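# Place the full drink can upright in the bowl

## Task

Get the full drink can standing upright inside the bowl so that it stays there without the robot supporting it, then release it and move the hand away.

## Robot and tools

Robot: two arms, left_arm and right_arm, facing each other across a table. Each carries an identical five-finger right hand, so the hands are not mirrored and every hand number means the same thing on both. The cameras are cam_low (672x504), cam_left_wrist and cam_right_wrist (both 616x616 fisheye). A reference image of the hand comes with the scene.

Frames. Reported poses use one shared scene frame in metres. The origin sits on the table top halfway between the two arm bases, the table surface is z = 0, +z is up, and left_arm's base is on the +y side. Orientation is printed as a wxyz quaternion. Commands are given in each hand point's own axes. The hand point lies 0.05 m in front of the palm, where the index pad meets the thumb tip in a pinch. Its +z runs along the straightened fingers, +y points out of the palm, and +x runs across the palm away from the thumb. Open fingers extend 0.06 to 0.07 m past the point. A wrist bracket on the little-finger side sticks out and can strike objects. Printed positions may be slightly wrong at long reach.

Row layout (used by execute_actions and move). Each row holds 28 numbers in [-1, 1] and always covers both arms. The first 14 belong to left_arm, in this order: dx, dy, dz, rx, ry, rz, little, ring, middle, index, thumb_bend, thumb_turn, force_limit, speed. The second 14 repeat that order for right_arm. The first six numbers of each block are an offset, not an absolute pose. It is measured from that hand point's pose in the most recent result that showed it (or from where it currently is, for a second or later call within the same reply), and it is expressed along the hand point's own axes. A value of 1.0 equals 0.6 m of travel or 180 degrees of turning, and rx, ry, rz together form one rotation vector. All zeros therefore pull an arm back to its reference pose; that is not the same as waiting. Each control step, the commanded pose is clipped to at most 100 mm and 16 degrees from the measured pose.

Hand numbers, all absolute targets. For little, ring, middle and index, +1 means straight and -1 means curled into the palm. thumb_bend runs from +1 straight to -1 fully bent. thumb_turn runs from +1 beside the palm to -1 in front of it. A pinch is about index -0.22, thumb_bend -0.75, thumb_turn -0.57. force_limit maps linearly from about 0 N at -1 up to 10 N at +1 at the fingertip (15 N for the thumb motors). speed maps from almost zero at -1 to full speed at +1, where full travel takes 0.6 s. To wrap a whole hand around an object 0.035 to 0.08 m wide, turn the thumb in front of the palm first. For a gentle grip, close at speed -0.9 or lower. No hand number means "no change". To keep a hand as it is, resend its last eight numbers; if none have been sent yet, send hand_measured followed by hand_force_limit and hand_speed. A motor only starts when its target changes by 0.01 or more.

execute_actions: actions is a list holding at most one item. An empty list just reports the state. {"rows": [...], "steps": n} runs up to 15 rows, each lasting one 1/30 s step, and the last row repeats if there are fewer rows than steps. {"steps": n} with no rows is a wait of up to 300 steps, counted from the previous result. pictures (true/false) controls whether images come back.

move: target is one 28-number row as above. Each arm's hand point travels in a straight line toward its offset pose, and both paths finish together in 0.5 to 10 s. speed is the path's top speed in m/s, 0.002 to 0.5 (default 0.25); turning is limited to twice that value in rad/s. stop_force is optional, 9 to 40 N, one value for both arms. An arm stops its path when its wrist sensor feels that much extra push against the motion, then backs off slightly and holds. Do not rely on it while the hand is rotating, and leave it out when lifting off something the hand presses on. Paths do not avoid obstacles or the other arm.

wait: seconds from 0 to 10. zoom_image: camera plus region [x0, y0, x1, y1] in pixels, at most 504x504. show_instructions: replays the reference images. finished_scene: scene number (1 or 2); this ends the scene irreversibly and grades it.

Results. The state line gives each arm's hand point position, quaternion and velocities. "Hand target" is where the controller is currently driving the hand. HELD marks steps where a command was not sent, and "pose unreachable" means the clearance check altered the command. The move: line reports the ending (done, off_target, moving, held, contact or fault), any limits (paced = the pose was clipped; held = some steps were blocked), and the distance to the target. hand_measured, hand_stopped_by (moving, target, force, stalled, fault) and hand_load_n list six values in motor order. Loads near 0 mean the grip was lost. Wrist force/torque are given in the end-effector axes and are noisy, offset, and saturate near 50 N.

Avoid the following. Reaching 150 N of outside force or a joint's torque limit (wrist joints 26.6 N m, including the held can's weight) stops that arm for 10 s. Commanding even slightly past a firm contact can trigger a fault, so approach slowly. Never let the arms collide or press on each other. Do not push or knock anything off the table. Avoid drops, slips and slams, and avoid holding loads long enough to overheat a motor. Loose objects may occasionally get nudged.

Each tool is called after "Request:" by a JSON object that holds its "api" and its "payload", one argument or row to a line.

## Session

Request:
{"api": "execute_actions", "payload": {
  "actions": []
}}

Scene clock: 0.00 s of 4800.00 s.
left_arm: end_effector_position=(+0.3086, +0.4510, +0.4720) hand_measured=(+1.000, +1.000, +1.000, +1.000, +1.000, +1.000) hand_load_n=(+0.0, +0.0, +0.0, +0.0, +0.0, +0.0) hand_stopped_by=(target, target, target, target, target, target) hand_force_limit=0.00 hand_speed=-0.80 end_effector_quat_wxyz=(-0.015, +0.333, +0.943, -0.000) end_effector_velocity=(-0.000, -0.000, -0.000) end_effector_angular_velocity=(+0.000, +0.001, -0.002) | right_arm: end_effector_position=(+0.1155, -0.2347, +0.4739) hand_measured=(+1.000, +1.000, +1.000, +1.000, +1.000, +1.000) hand_load_n=(+0.0, +0.0, +0.0, +0.0, +0.0, +0.0) hand_stopped_by=(target, target, target, target, target, target) hand_force_limit=0.00 hand_speed=-0.80 end_effector_quat_wxyz=(+0.007, -0.410, +0.912, -0.010) end_effector_velocity=(-0.000, -0.000, -0.000) end_effector_angular_velocity=(-0.001, +0.001, +0.001)
Joint positions: left_arm=[ 0.555 -1.725  1.363  1.956  1.59  -1.913] | right_arm=[-1.21  -1.725  1.349  1.935  1.593 -1.888]
Joint velocities: left_arm=[-0.001  0.    -0.     0.     0.     0.001] | right_arm=[ 0.     0.     0.     0.001 -0.    -0.   ]
Joint torques (N m, as the arm reports them, + toward a larger angle): no reading
Motor temperatures (°C, as the motors report them): left_arm=[28 26 27 31 36 37] | right_arm=[29 29 28 35 32 34]
Wrist force (N, on the end effector, along its own x y z axes, offset not removed): no reading
Wrist torque (N m, same axes, about the end effector's origin, offset not removed): no reading
Hand target (left_arm): +0.309, +0.451, +0.472; -0.015, +0.333, +0.943, -0.000
Hand target (right_arm): +0.116, -0.235, +0.474; +0.007, -0.410, +0.912, -0.010

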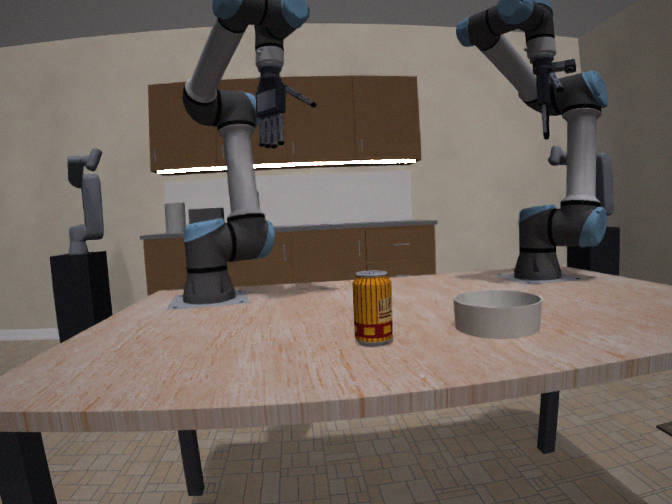

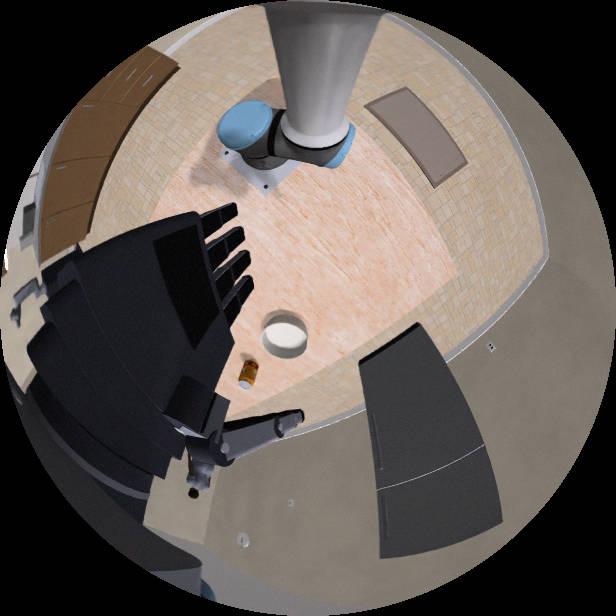

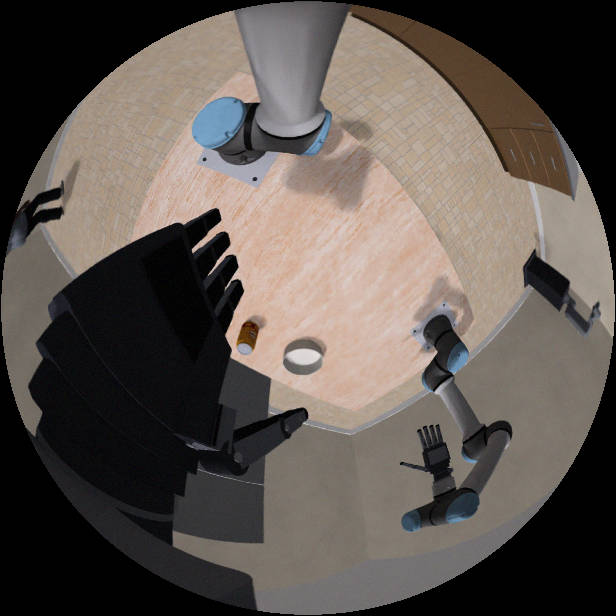

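Request:
{"api": "move", "payload": {
  "target": [0,0,0,0,0,0,1,1,1,1,1,1,0,-0.8,-0.2,-0.2,0,0,0,-0.898,1,1,1,1,1,-1,0,0],
  "speed": 0.5
}}

Request:
{"api": "move", "payload": {
  "target": [0,0,0,0,0,0,1,1,1,1,1,1,0,-0.8,0.27,0.07,0.59,0,0.5,0,1,1,1,1,1,-1,0,0],
  "speed": 0.4
}}

Scene clock: 7.13 s of 4800.00 s.
left_arm: end_effector_position=(+0.3086, +0.4510, +0.4720) hand_measured=(+1.000, +1.000, +1.000, +1.000, +1.000, +1.000) hand_load_n=(+0.0, +0.0, +0.0, +0.0, +0.0, +0.0) hand_stopped_by=(target, target, target, target, target, target) hand_force_limit=0.00 hand_speed=-0.80 end_effector_quat_wxyz=(-0.015, +0.333, +0.943, -0.000) end_effector_velocity=(+0.000, +0.000, +0.000) end_effector_angular_velocity=(+0.000, -0.000, +0.000) | right_arm: end_effector_position=(+0.2848, -0.2244, +0.4770) hand_measured=(+1.000, +1.000, +1.000, +1.000, +1.000, -1.000) hand_load_n=(+0.0, +0.0, +0.0, +0.0, +0.0, +0.0) hand_stopped_by=(target, target, target, target, target, target) hand_force_limit=0.00 hand_speed=0.00 end_effector_quat_wxyz=(+0.009, +0.966, +0.259, +0.009) end_effector_velocity=(+0.000, +0.000, -0.000) end_effector_angular_velocity=(+0.001, +0.003, +0.010)
Joint positions: left_arm=[ 0.555 -1.725  1.363  1.956  1.59  -1.913] | right_arm=[-1.085 -1.188  0.738  2.011  1.594 -4.583]
Joint velocities: left_arm=[ 0. -0. -0.  0. -0.  0.] | right_arm=[-0.001  0.     0.001  0.001 -0.003 -0.011]
Joint torques (N m, as the arm reports them, + toward a larger angle): left_arm=[ -1.37  -7.89 -18.34   2.42   0.24   0.16] | right_arm=[ -9.77 -39.85  -7.88   4.27  -2.02  -1.8 ]
Motor temperatures (°C, as the motors report them): left_arm=[28 26 27 31 36 37] | right_arm=[29 29 28 35 32 34]
Wrist force (N, on the end effector, along its own x y z axes, offset not removed): left_arm=[-0.1 -1.7 -0.6] | right_arm=[2.4 0.0 -6.6]
Wrist torque (N m, same axes, about the end effector's origin, offset not removed): left_arm=[-0.29 0.12 -0.03] | right_arm=[-0.05 -0.11 -0.03]
Hand target (left_arm): +0.309, +0.451, +0.472; -0.015, +0.333, +0.943, -0.000
Hand target (right_arm): +0.285, -0.224, +0.477; +0.009, +0.966, +0.260, +0.009
Off the commanded pose (left_arm): 0.000 m, 0 deg.
Off the commanded pose (right_arm): 0.000 m, 0 deg.
After step 90, 0.67 s passed at rest.
move: done

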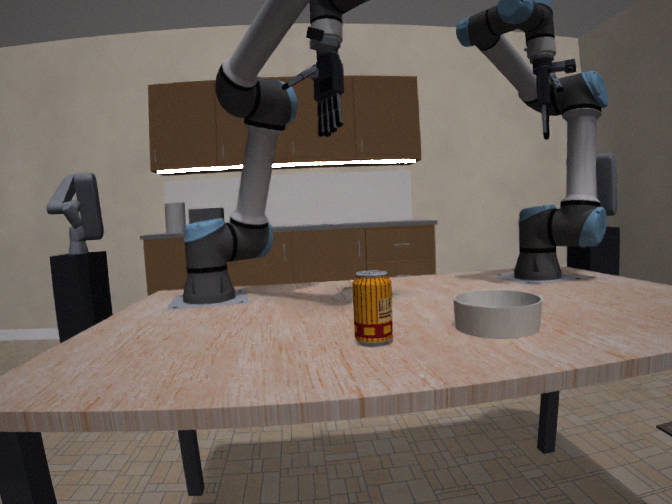

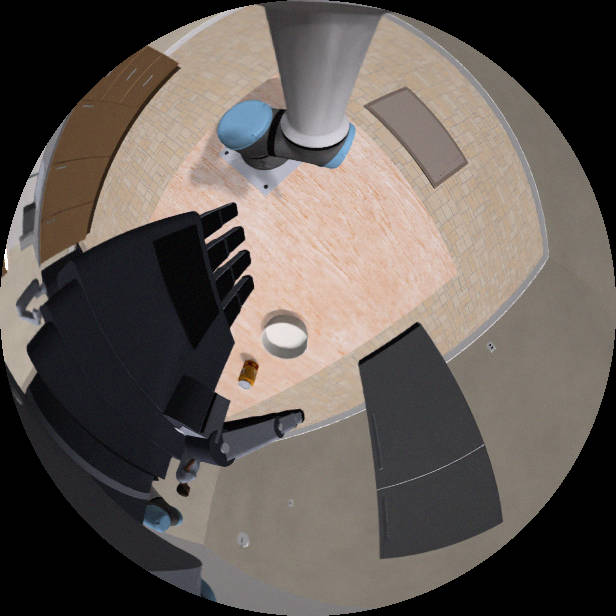

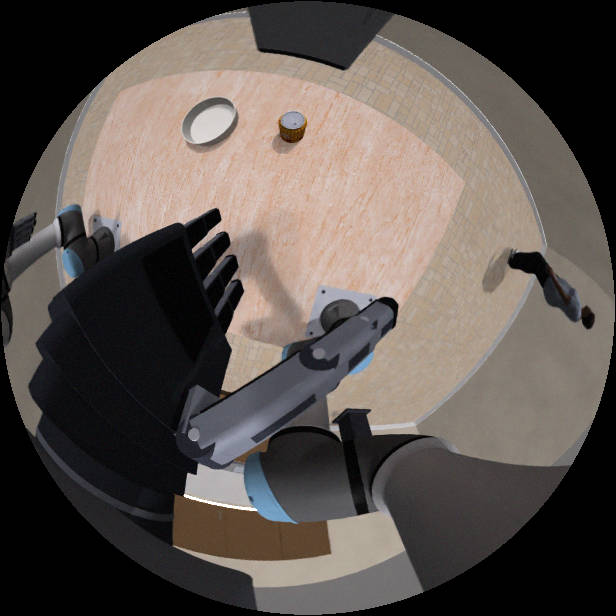

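Scene clock: 9.90 s of 4800.00 s.
left_arm: end_effector_position=(+0.3086, +0.4510, +0.4720) hand_measured=(+1.000, +1.000, +1.000, +1.000, +1.000, +1.000) hand_load_n=(+0.0, +0.0, +0.0, +0.0, +0.0, +0.0) hand_stopped_by=(target, target, target, target, target, target) hand_force_limit=0.00 hand_speed=-0.80 end_effector_quat_wxyz=(-0.015, +0.333, +0.943, -0.000) end_effector_velocity=(-0.000, -0.000, -0.000) end_effector_angular_velocity=(+0.002, +0.000, -0.003) | right_arm: end_effector_position=(+0.4532, -0.1842, +0.1263) hand_measured=(+1.000, +1.000, +1.000, +1.000, +1.000, -1.000) hand_load_n=(+0.0, +0.0, +0.0, +0.0, +0.0, +0.0) hand_stopped_by=(target, target, target, target, target, target) hand_force_limit=0.00 hand_speed=0.00 end_effector_quat_wxyz=(-0.177, +0.677, +0.189, +0.689) end_effector_velocity=(+0.001, +0.001, -0.001) end_effector_angular_velocity=(+0.005, -0.009, +0.001)
Joint positions: left_arm=[ 0.555 -1.725  1.363  1.956  1.59  -1.913] | right_arm=[-1.222 -1.417  2.416 -1.01   1.564 -4.733]
Joint velocities: left_arm=[-0.001  0.     0.     0.001 -0.     0.002] | right_arm=[-0.001  0.009  0.003 -0.023 -0.002 -0.   ]
Joint torques (N m, as the arm reports them, + toward a larger angle): left_arm=[ -1.8   -7.92 -18.42   2.53   0.22   0.17] | right_arm=[ -8.83 -15.21  -6.86  -3.55  -2.62  -1.98]
Motor temperatures (°C, as the motors report them): left_arm=[28 26 27 31 36 37] | right_arm=[29 29 28 35 32 34]
Wrist force (N, on the end effector, along its own x y z axes, offset not removed): left_arm=[-2.5 -2.9 1.4] | right_arm=[2.0 -2.4 -1.6]
Wrist torque (N m, same axes, about the end effector's origin, offset not removed): left_arm=[-0.55 0.33 -0.07] | right_arm=[-0.43 -0.38 0.04]
Hand target (left_arm): +0.309, +0.451, +0.472; -0.015, +0.333, +0.943, -0.000
Hand target (right_arm): +0.453, -0.184, +0.126; -0.177, +0.677, +0.189, +0.689
Off the commanded pose (left_arm): 0.000 m, 0 deg.
Off the commanded pose (right_arm): 0.001 m, 0 deg.
move: done

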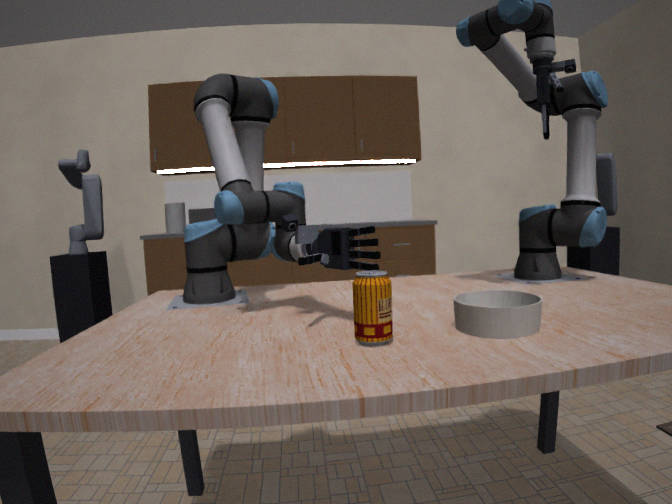

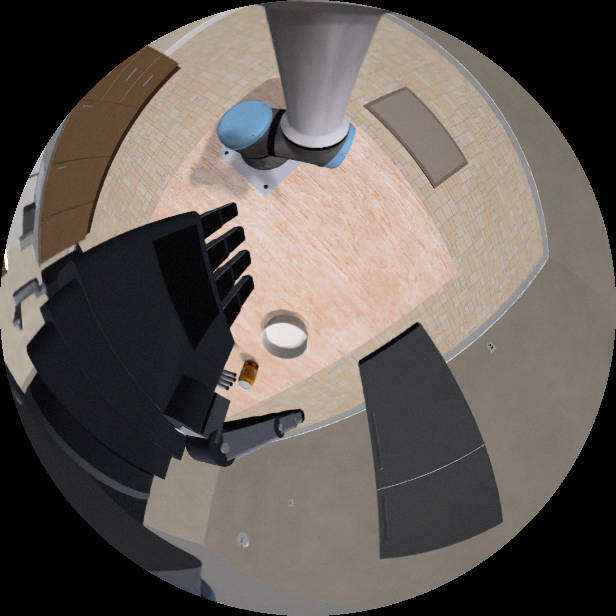

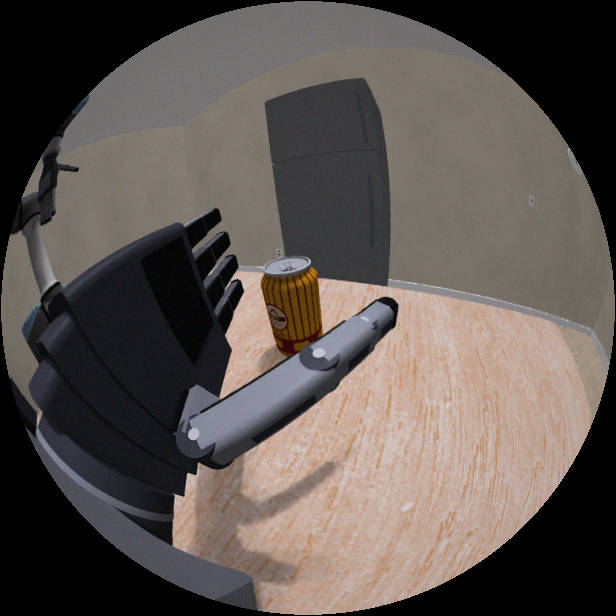

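Request:
{"api": "move", "payload": {
  "target": [0,0,0,0,0,0,1,1,1,1,1,1,0,-0.8,-0.08,-0.008,0.16,0,0,-0.006,1,1,1,1,1,-1,0,0],
  "speed": 0.12
}}

Scene clock: 13.47 s of 4800.00 s.
left_arm: end_effector_position=(+0.3086, +0.4510, +0.4720) hand_measured=(+1.000, +1.000, +1.000, +1.000, +1.000, +1.000) hand_load_n=(+0.0, +0.0, +0.0, +0.0, +0.0, +0.0) hand_stopped_by=(target, target, target, target, target, target) hand_force_limit=0.00 hand_speed=-0.80 end_effector_quat_wxyz=(-0.015, +0.333, +0.943, -0.000) end_effector_velocity=(-0.000, -0.000, +0.000) end_effector_angular_velocity=(+0.001, +0.001, -0.003) | right_arm: end_effector_position=(+0.5346, -0.1328, +0.0792) hand_measured=(+1.000, +1.000, +1.000, +1.000, +1.000, -1.000) hand_load_n=(+0.0, +0.0, +0.0, +0.0, +0.0, +0.0) hand_stopped_by=(target, target, target, target, target, target) hand_force_limit=0.00 hand_speed=0.00 end_effector_quat_wxyz=(-0.170, +0.675, +0.195, +0.690) end_effector_velocity=(+0.002, +0.000, -0.001) end_effector_angular_velocity=(-0.001, +0.000, -0.002)
Joint positions: left_arm=[ 0.555 -1.725  1.363  1.956  1.59  -1.913] | right_arm=[-1.208 -1.126  2.184 -1.069  1.578 -4.752]
Joint velocities: left_arm=[-0.002  0.    -0.     0.002  0.     0.002] | right_arm=[-0.     0.005 -0.005  0.001  0.001 -0.001]
Joint torques (N m, as the arm reports them, + toward a larger angle): left_arm=[ -1.73  -8.07 -18.86   2.56   0.3    0.15] | right_arm=[  8.19 -23.24 -24.9    0.89   2.62  -1.85]
Motor temperatures (°C, as the motors report them): left_arm=[28 26 27 31 36 37] | right_arm=[29 29 28 35 32 34]
Wrist force (N, on the end effector, along its own x y z axes, offset not removed): left_arm=[4.0 -0.3 1.7] | right_arm=[4.0 0.6 3.8]
Wrist torque (N m, same axes, about the end effector's origin, offset not removed): left_arm=[-0.06 -0.69 0.26] | right_arm=[-0.18 -0.58 0.24]
Hand target (left_arm): +0.309, +0.451, +0.472; -0.015, +0.333, +0.943, -0.000
Hand target (right_arm): +0.535, -0.133, +0.079; -0.170, +0.675, +0.195, +0.690
Off the commanded pose (left_arm): 0.000 m, 0 deg.
Off the commanded pose (right_arm): 0.000 m, 0 deg.
move: done

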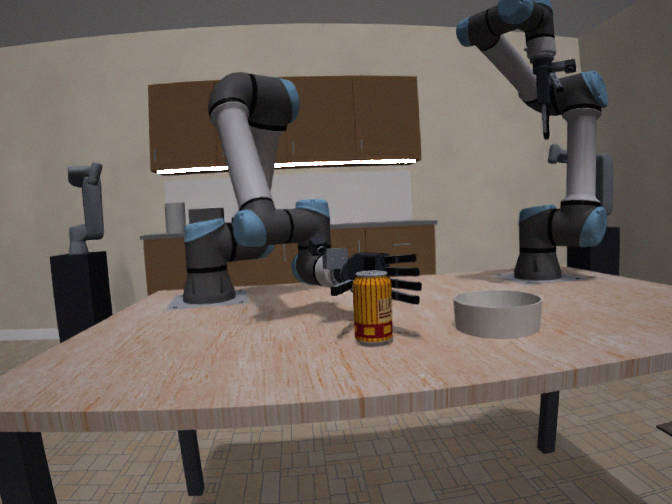

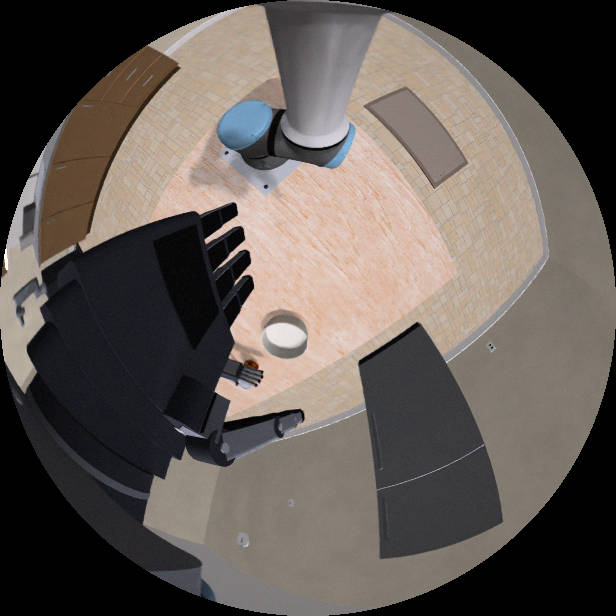

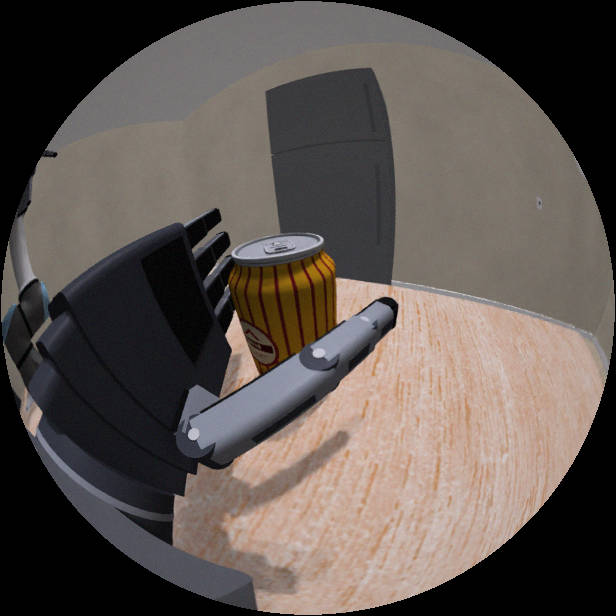

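Request:
{"api": "move", "payload": {
  "target": [0,0,0,0,0,0,1,1,1,1,1,1,0,-0.8,0,0.01,0.038,0,0,0.013,1,1,1,1,1,-1,0,0],
  "speed": 0.05
}}

Request:
{"api": "move", "payload": {
  "target": [0,0,0,0,0,0,1,1,1,1,1,1,0,-0.8,0,0,0,0,0,0,1,1,-1,-1,-1,-1,1,-0.6]
}}

Request:
{"api": "move", "payload": {
  "target": [0,0,0,0,0,0,1,1,1,1,1,1,0,-0.8,0.14,0,0,0,0,0,1,1,-1,-1,-1,-1,1,-0.6],
  "speed": 0.15
}}

Scene clock: 18.17 s of 4800.00 s.
left_arm: end_effector_position=(+0.3086, +0.4510, +0.4720) hand_measured=(+1.000, +1.000, +1.000, +1.000, +1.000, +1.000) hand_load_n=(+0.0, +0.0, +0.0, +0.0, +0.0, +0.0) hand_stopped_by=(target, target, target, target, target, target) hand_force_limit=0.00 hand_speed=-0.80 end_effector_quat_wxyz=(-0.015, +0.333, +0.943, -0.000) end_effector_velocity=(+0.000, -0.000, -0.000) end_effector_angular_velocity=(-0.001, -0.001, -0.001) | right_arm: end_effector_position=(+0.5572, -0.1266, +0.0796) hand_measured=(+1.000, +1.000, +1.000, +1.000, +1.000, -1.000) hand_load_n=(+0.0, +0.0, +0.0, +0.0, +0.0, +0.0) hand_stopped_by=(target, target, target, target, target, target) hand_force_limit=0.00 hand_speed=0.00 end_effector_quat_wxyz=(-0.184, +0.679, +0.182, +0.687) end_effector_velocity=(+0.002, +0.001, +0.001) end_effector_angular_velocity=(+0.004, +0.001, +0.000)
Joint positions: left_arm=[ 0.555 -1.725  1.363  1.956  1.59  -1.913] | right_arm=[-1.227 -1.104  2.127 -1.034  1.559 -4.712]
Joint velocities: left_arm=[ 0.001  0.     0.    -0.001 -0.     0.002] | right_arm=[-0.001  0.001 -0.004  0.002 -0.001  0.004]
Joint torques (N m, as the arm reports them, + toward a larger angle): left_arm=[ -1.61  -7.83 -18.38   2.48   0.39   0.21] | right_arm=[ -9.91 -24.86 -25.49   0.66  -2.22   2.66]
Motor temperatures (°C, as the motors report them): left_arm=[28 26 27 31 36 37] | right_arm=[29 29 28 35 32 34]
Wrist force (N, on the end effector, along its own x y z axes, offset not removed): left_arm=[-0.3 -4.2 1.4] | right_arm=[2.7 3.1 -1.6]
Wrist torque (N m, same axes, about the end effector's origin, offset not removed): left_arm=[-0.80 0.03 -0.13] | right_arm=[0.61 -0.17 0.26]
Hand target (left_arm): +0.309, +0.451, +0.472; -0.015, +0.333, +0.943, -0.000
Hand target (right_arm): +0.557, -0.127, +0.080; -0.184, +0.679, +0.182, +0.687
Off the commanded pose (left_arm): 0.000 m, 0 deg.
Off the commanded pose (right_arm): 0.000 m, 0 deg.
After step 90, 0.83 s passed at rest.
move: done

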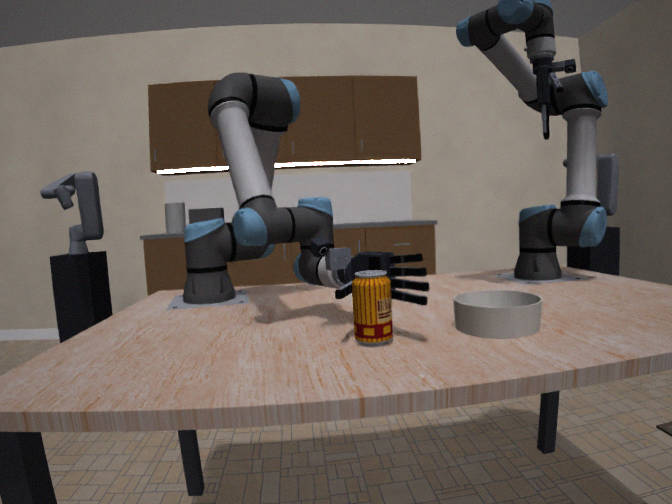

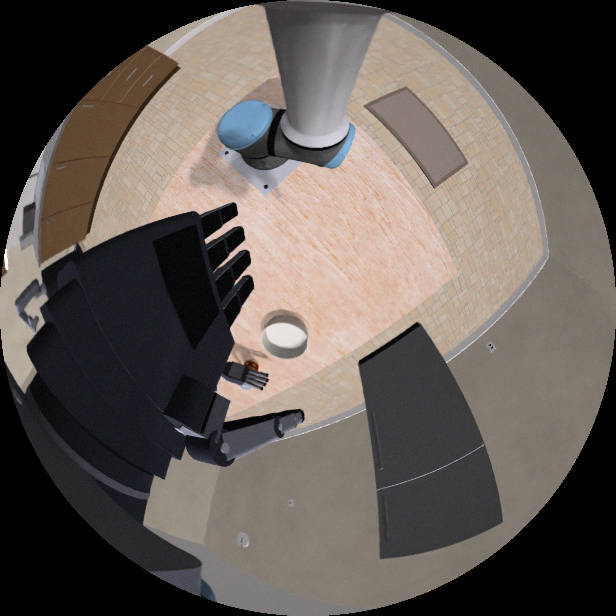

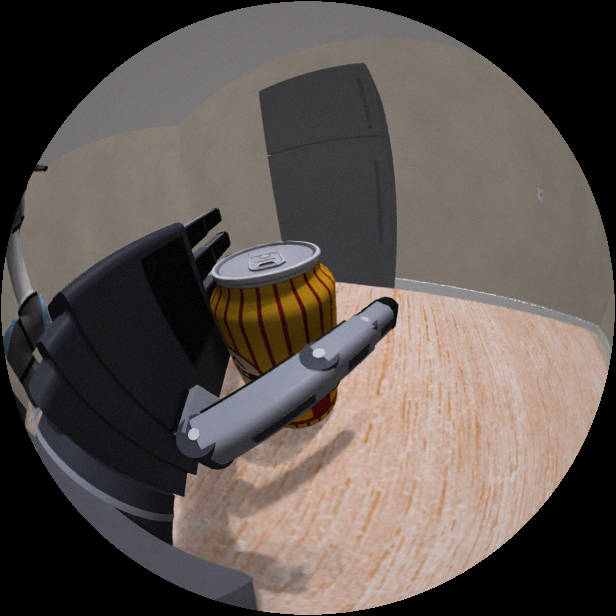

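Scene clock: 19.83 s of 4800.00 s.
left_arm: end_effector_position=(+0.3086, +0.4510, +0.4720) hand_measured=(+1.000, +1.000, +1.000, +1.000, +1.000, +1.000) hand_load_n=(+0.0, +0.0, +0.0, +0.0, +0.0, +0.0) hand_stopped_by=(target, target, target, target, target, target) hand_force_limit=0.00 hand_speed=-0.80 end_effector_quat_wxyz=(-0.015, +0.333, +0.943, -0.000) end_effector_velocity=(-0.000, +0.000, +0.000) end_effector_angular_velocity=(+0.000, +0.001, +0.002) | right_arm: end_effector_position=(+0.5572, -0.1266, +0.0796) hand_measured=(+1.000, +1.000, +0.076, +0.074, +0.454, -1.000) hand_load_n=(+0.0, +0.0, +11.0, +9.5, +19.5, +1.5) hand_stopped_by=(target, target, force, force, force, target) hand_force_limit=1.00 hand_speed=-0.60 end_effector_quat_wxyz=(-0.184, +0.679, +0.182, +0.687) end_effector_velocity=(-0.000, +0.000, -0.000) end_effector_angular_velocity=(-0.001, +0.000, +0.000)
Joint positions: left_arm=[ 0.555 -1.725  1.363  1.956  1.59  -1.913] | right_arm=[-1.227 -1.104  2.127 -1.034  1.559 -4.712]
Joint velocities: left_arm=[ 0.001  0.    -0.     0.     0.    -0.001] | right_arm=[ 0.001 -0.    -0.     0.001  0.    -0.001]
Joint torques (N m, as the arm reports them, + toward a larger angle): left_arm=[ -1.71  -7.55 -18.54   2.51   0.34   0.2 ] | right_arm=[  7.98 -36.08  -5.66  -3.12   2.37  -1.93]
Motor temperatures (°C, as the motors report them): left_arm=[28 26 27 31 36 37] | right_arm=[29 29 28 35 32 34]
Wrist force (N, on the end effector, along its own x y z axes, offset not removed): left_arm=[3.3 2.1 1.6] | right_arm=[2.5 0.1 -1.2]
Wrist torque (N m, same axes, about the end effector's origin, offset not removed): left_arm=[0.25 -0.54 0.25] | right_arm=[0.08 -0.68 0.29]
Hand target (left_arm): +0.309, +0.451, +0.472; -0.015, +0.333, +0.943, -0.000
Hand target (right_arm): +0.557, -0.127, +0.080; -0.184, +0.679, +0.182, +0.687
Off the commanded pose (left_arm): 0.000 m, 0 deg.
Off the commanded pose (right_arm): 0.000 m, 0 deg.
move: done

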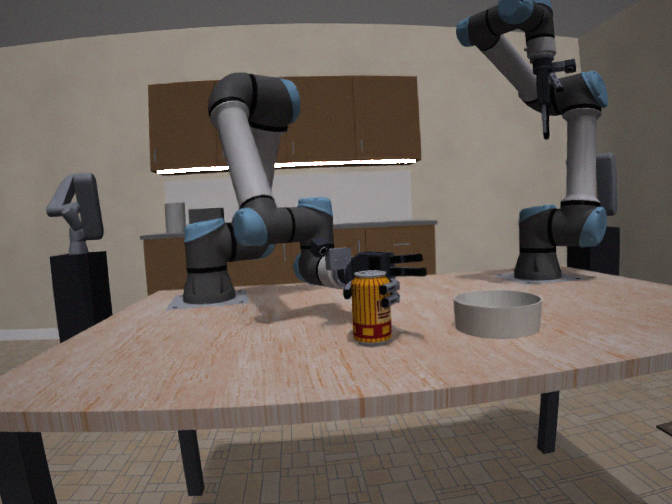

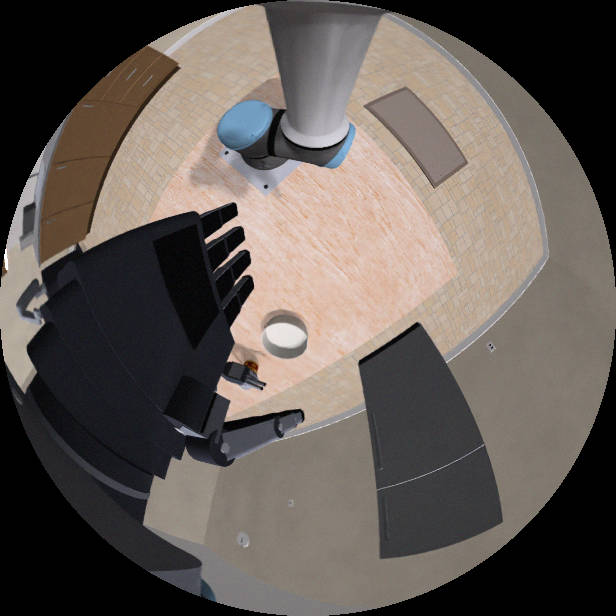

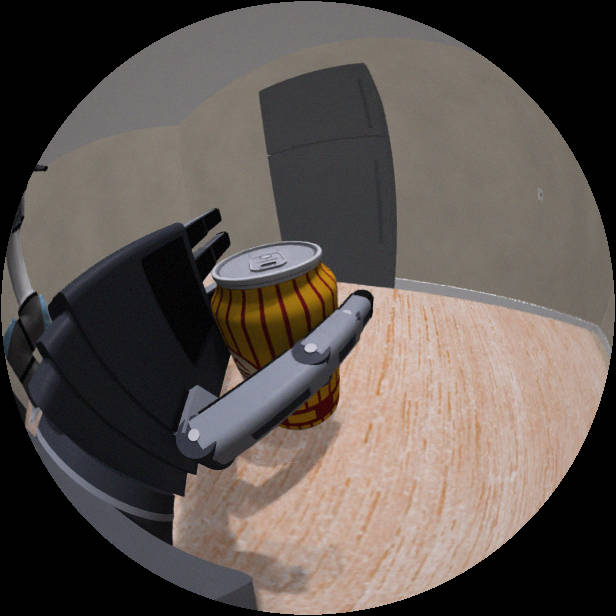

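Scene clock: 20.90 s of 4800.00 s.
left_arm: end_effector_position=(+0.3086, +0.4510, +0.4720) hand_measured=(+1.000, +1.000, +1.000, +1.000, +1.000, +1.000) hand_load_n=(+0.0, +0.0, +0.0, +0.0, +0.0, +0.0) hand_stopped_by=(target, target, target, target, target, target) hand_force_limit=0.00 hand_speed=-0.80 end_effector_quat_wxyz=(-0.015, +0.333, +0.943, -0.000) end_effector_velocity=(-0.000, -0.000, -0.000) end_effector_angular_velocity=(+0.001, +0.001, -0.001) | right_arm: end_effector_position=(+0.5565, -0.1271, +0.1635) hand_measured=(+1.000, +1.000, +0.076, +0.074, +0.454, -1.000) hand_load_n=(+0.0, +0.0, +11.0, +9.5, +19.5, +2.5) hand_stopped_by=(target, target, force, force, force, target) hand_force_limit=1.00 hand_speed=-0.60 end_effector_quat_wxyz=(-0.184, +0.679, +0.182, +0.687) end_effector_velocity=(+0.000, -0.000, +0.002) end_effector_angular_velocity=(+0.000, +0.002, -0.000)
Joint positions: left_arm=[ 0.555 -1.725  1.363  1.956  1.59  -1.913] | right_arm=[-1.227 -1.287  2.079 -0.804  1.559 -4.712]
Joint velocities: left_arm=[-0.001  0.     0.     0.     0.001 -0.   ] | right_arm=[-0.    -0.004 -0.003  0.008  0.     0.001]
Joint torques (N m, as the arm reports them, + toward a larger angle): left_arm=[ -0.81  -7.96 -18.68   2.53   0.45   0.16] | right_arm=[ -7.75 -35.83 -31.44   0.2   -2.34   2.55]
Motor temperatures (°C, as the motors report them): left_arm=[28 26 27 31 36 37] | right_arm=[29 29 28 35 32 34]
Wrist force (N, on the end effector, along its own x y z axes, offset not removed): left_arm=[-1.7 -6.7 2.9] | right_arm=[-4.4 0.0 -3.9]
Wrist torque (N m, same axes, about the end effector's origin, offset not removed): left_arm=[-1.20 0.45 -0.23] | right_arm=[0.31 0.49 0.03]
Hand target (left_arm): +0.309, +0.451, +0.472; -0.015, +0.333, +0.943, -0.000
Hand target (right_arm): +0.556, -0.127, +0.164; -0.184, +0.679, +0.182, +0.687
Off the commanded pose (left_arm): 0.000 m, 0 deg.
Off the commanded pose (right_arm): 0.000 m, 0 deg.
move: done

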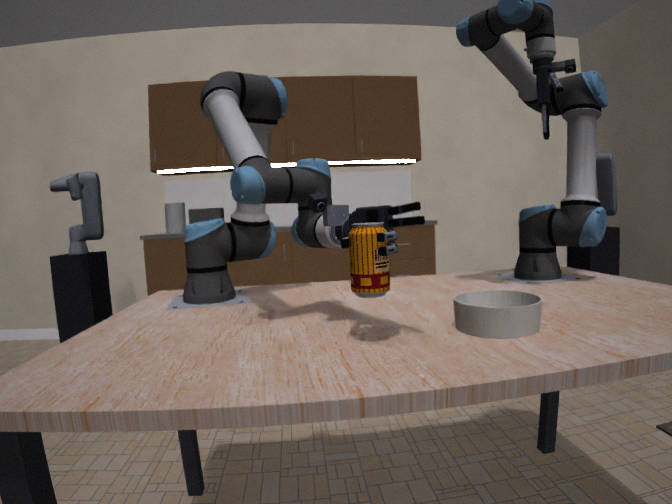

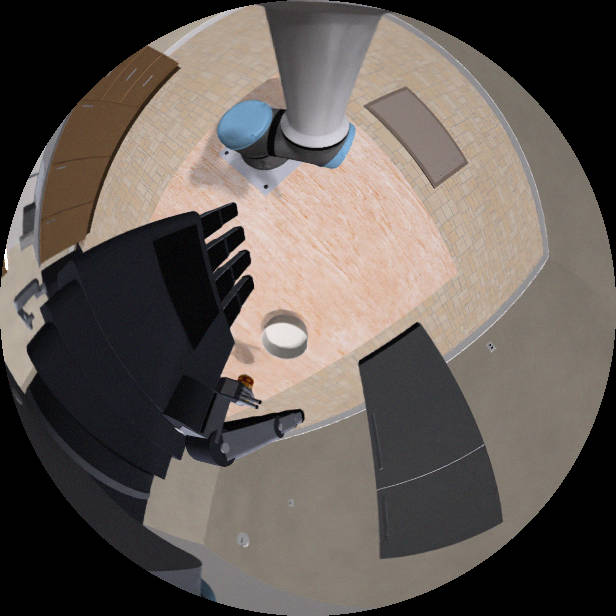

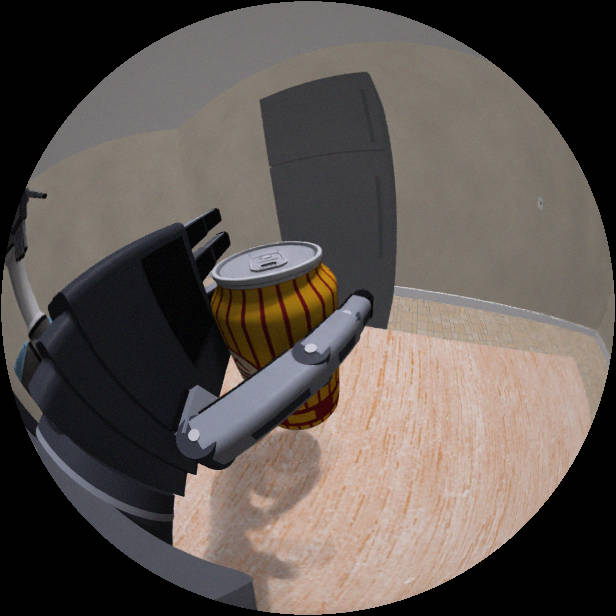

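Request:
{"api": "move", "payload": {
  "target": [0,0,0,0,0,0,1,1,1,1,1,1,0,-0.8,0,-0.36,0.18,0,0,0,1,1,-1,-1,-1,-1,1,-0.6],
  "speed": 0.2
}}

Scene clock: 25.70 s of 4800.00 s.
left_arm: end_effector_position=(+0.3086, +0.4510, +0.4720) hand_measured=(+1.000, +1.000, +1.000, +1.000, +1.000, +1.000) hand_load_n=(+0.0, +0.0, +0.0, +0.0, +0.0, +0.0) hand_stopped_by=(target, target, target, target, target, target) hand_force_limit=0.00 hand_speed=-0.80 end_effector_quat_wxyz=(-0.015, +0.333, +0.943, -0.000) end_effector_velocity=(-0.000, -0.000, +0.000) end_effector_angular_velocity=(-0.001, -0.000, -0.001) | right_arm: end_effector_position=(+0.5416, +0.1139, +0.1647) hand_measured=(+1.000, +1.000, +0.076, +0.074, +0.454, -1.000) hand_load_n=(+0.0, +0.0, +11.0, +9.5, +19.0, +2.5) hand_stopped_by=(target, target, force, force, force, target) hand_force_limit=1.00 hand_speed=-0.60 end_effector_quat_wxyz=(-0.184, +0.679, +0.182, +0.687) end_effector_velocity=(+0.001, +0.002, -0.001) end_effector_angular_velocity=(-0.002, +0.002, -0.001)
Joint positions: left_arm=[ 0.555 -1.725  1.363  1.956  1.59  -1.913] | right_arm=[-0.836 -0.909  1.46  -0.563  1.95  -4.716]
Joint velocities: left_arm=[-0. -0. -0. -0.  0.  0.] | right_arm=[ 0.001  0.005 -0.008  0.005  0.002  0.   ]
Joint torques (N m, as the arm reports them, + toward a larger angle): left_arm=[ -1.04  -7.68 -18.99   2.43   0.29   0.09] | right_arm=[  8.32 -41.28 -31.92   0.14   2.88   2.03]
Motor temperatures (°C, as the motors report them): left_arm=[28 26 27 31 36 37] | right_arm=[29 29 28 35 32 34]
Wrist force (N, on the end effector, along its own x y z axes, offset not removed): left_arm=[0.5 3.6 1.5] | right_arm=[-2.0 3.9 0.6]
Wrist torque (N m, same axes, about the end effector's origin, offset not removed): left_arm=[0.36 -0.18 0.30] | right_arm=[0.11 -0.16 0.22]
Hand target (left_arm): +0.309, +0.451, +0.472; -0.015, +0.333, +0.943, -0.000
Hand target (right_arm): +0.542, +0.114, +0.165; -0.184, +0.679, +0.182, +0.687
Off the commanded pose (left_arm): 0.000 m, 0 deg.
Off the commanded pose (right_arm): 0.000 m, 0 deg.
move: done

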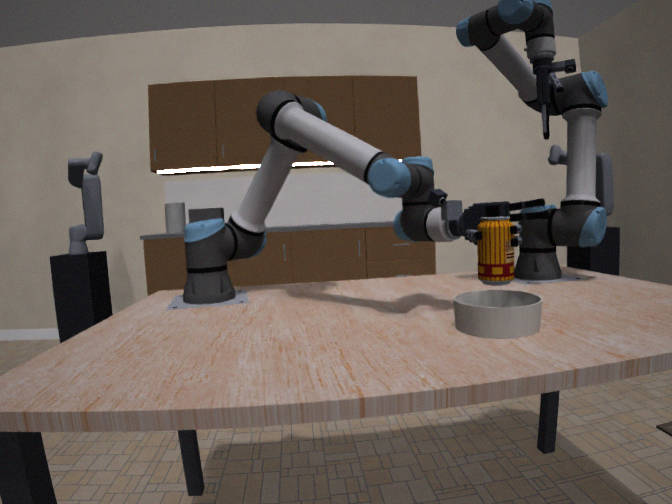

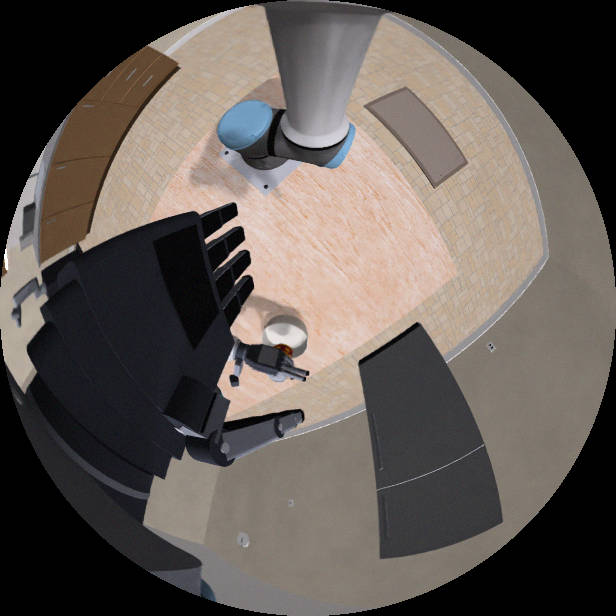

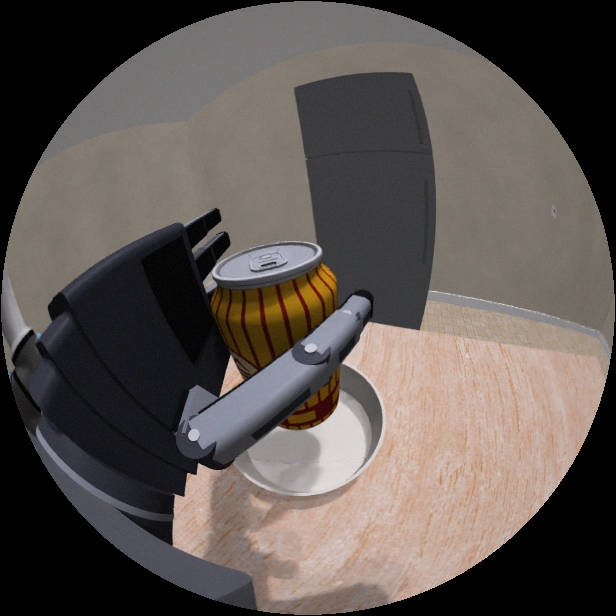

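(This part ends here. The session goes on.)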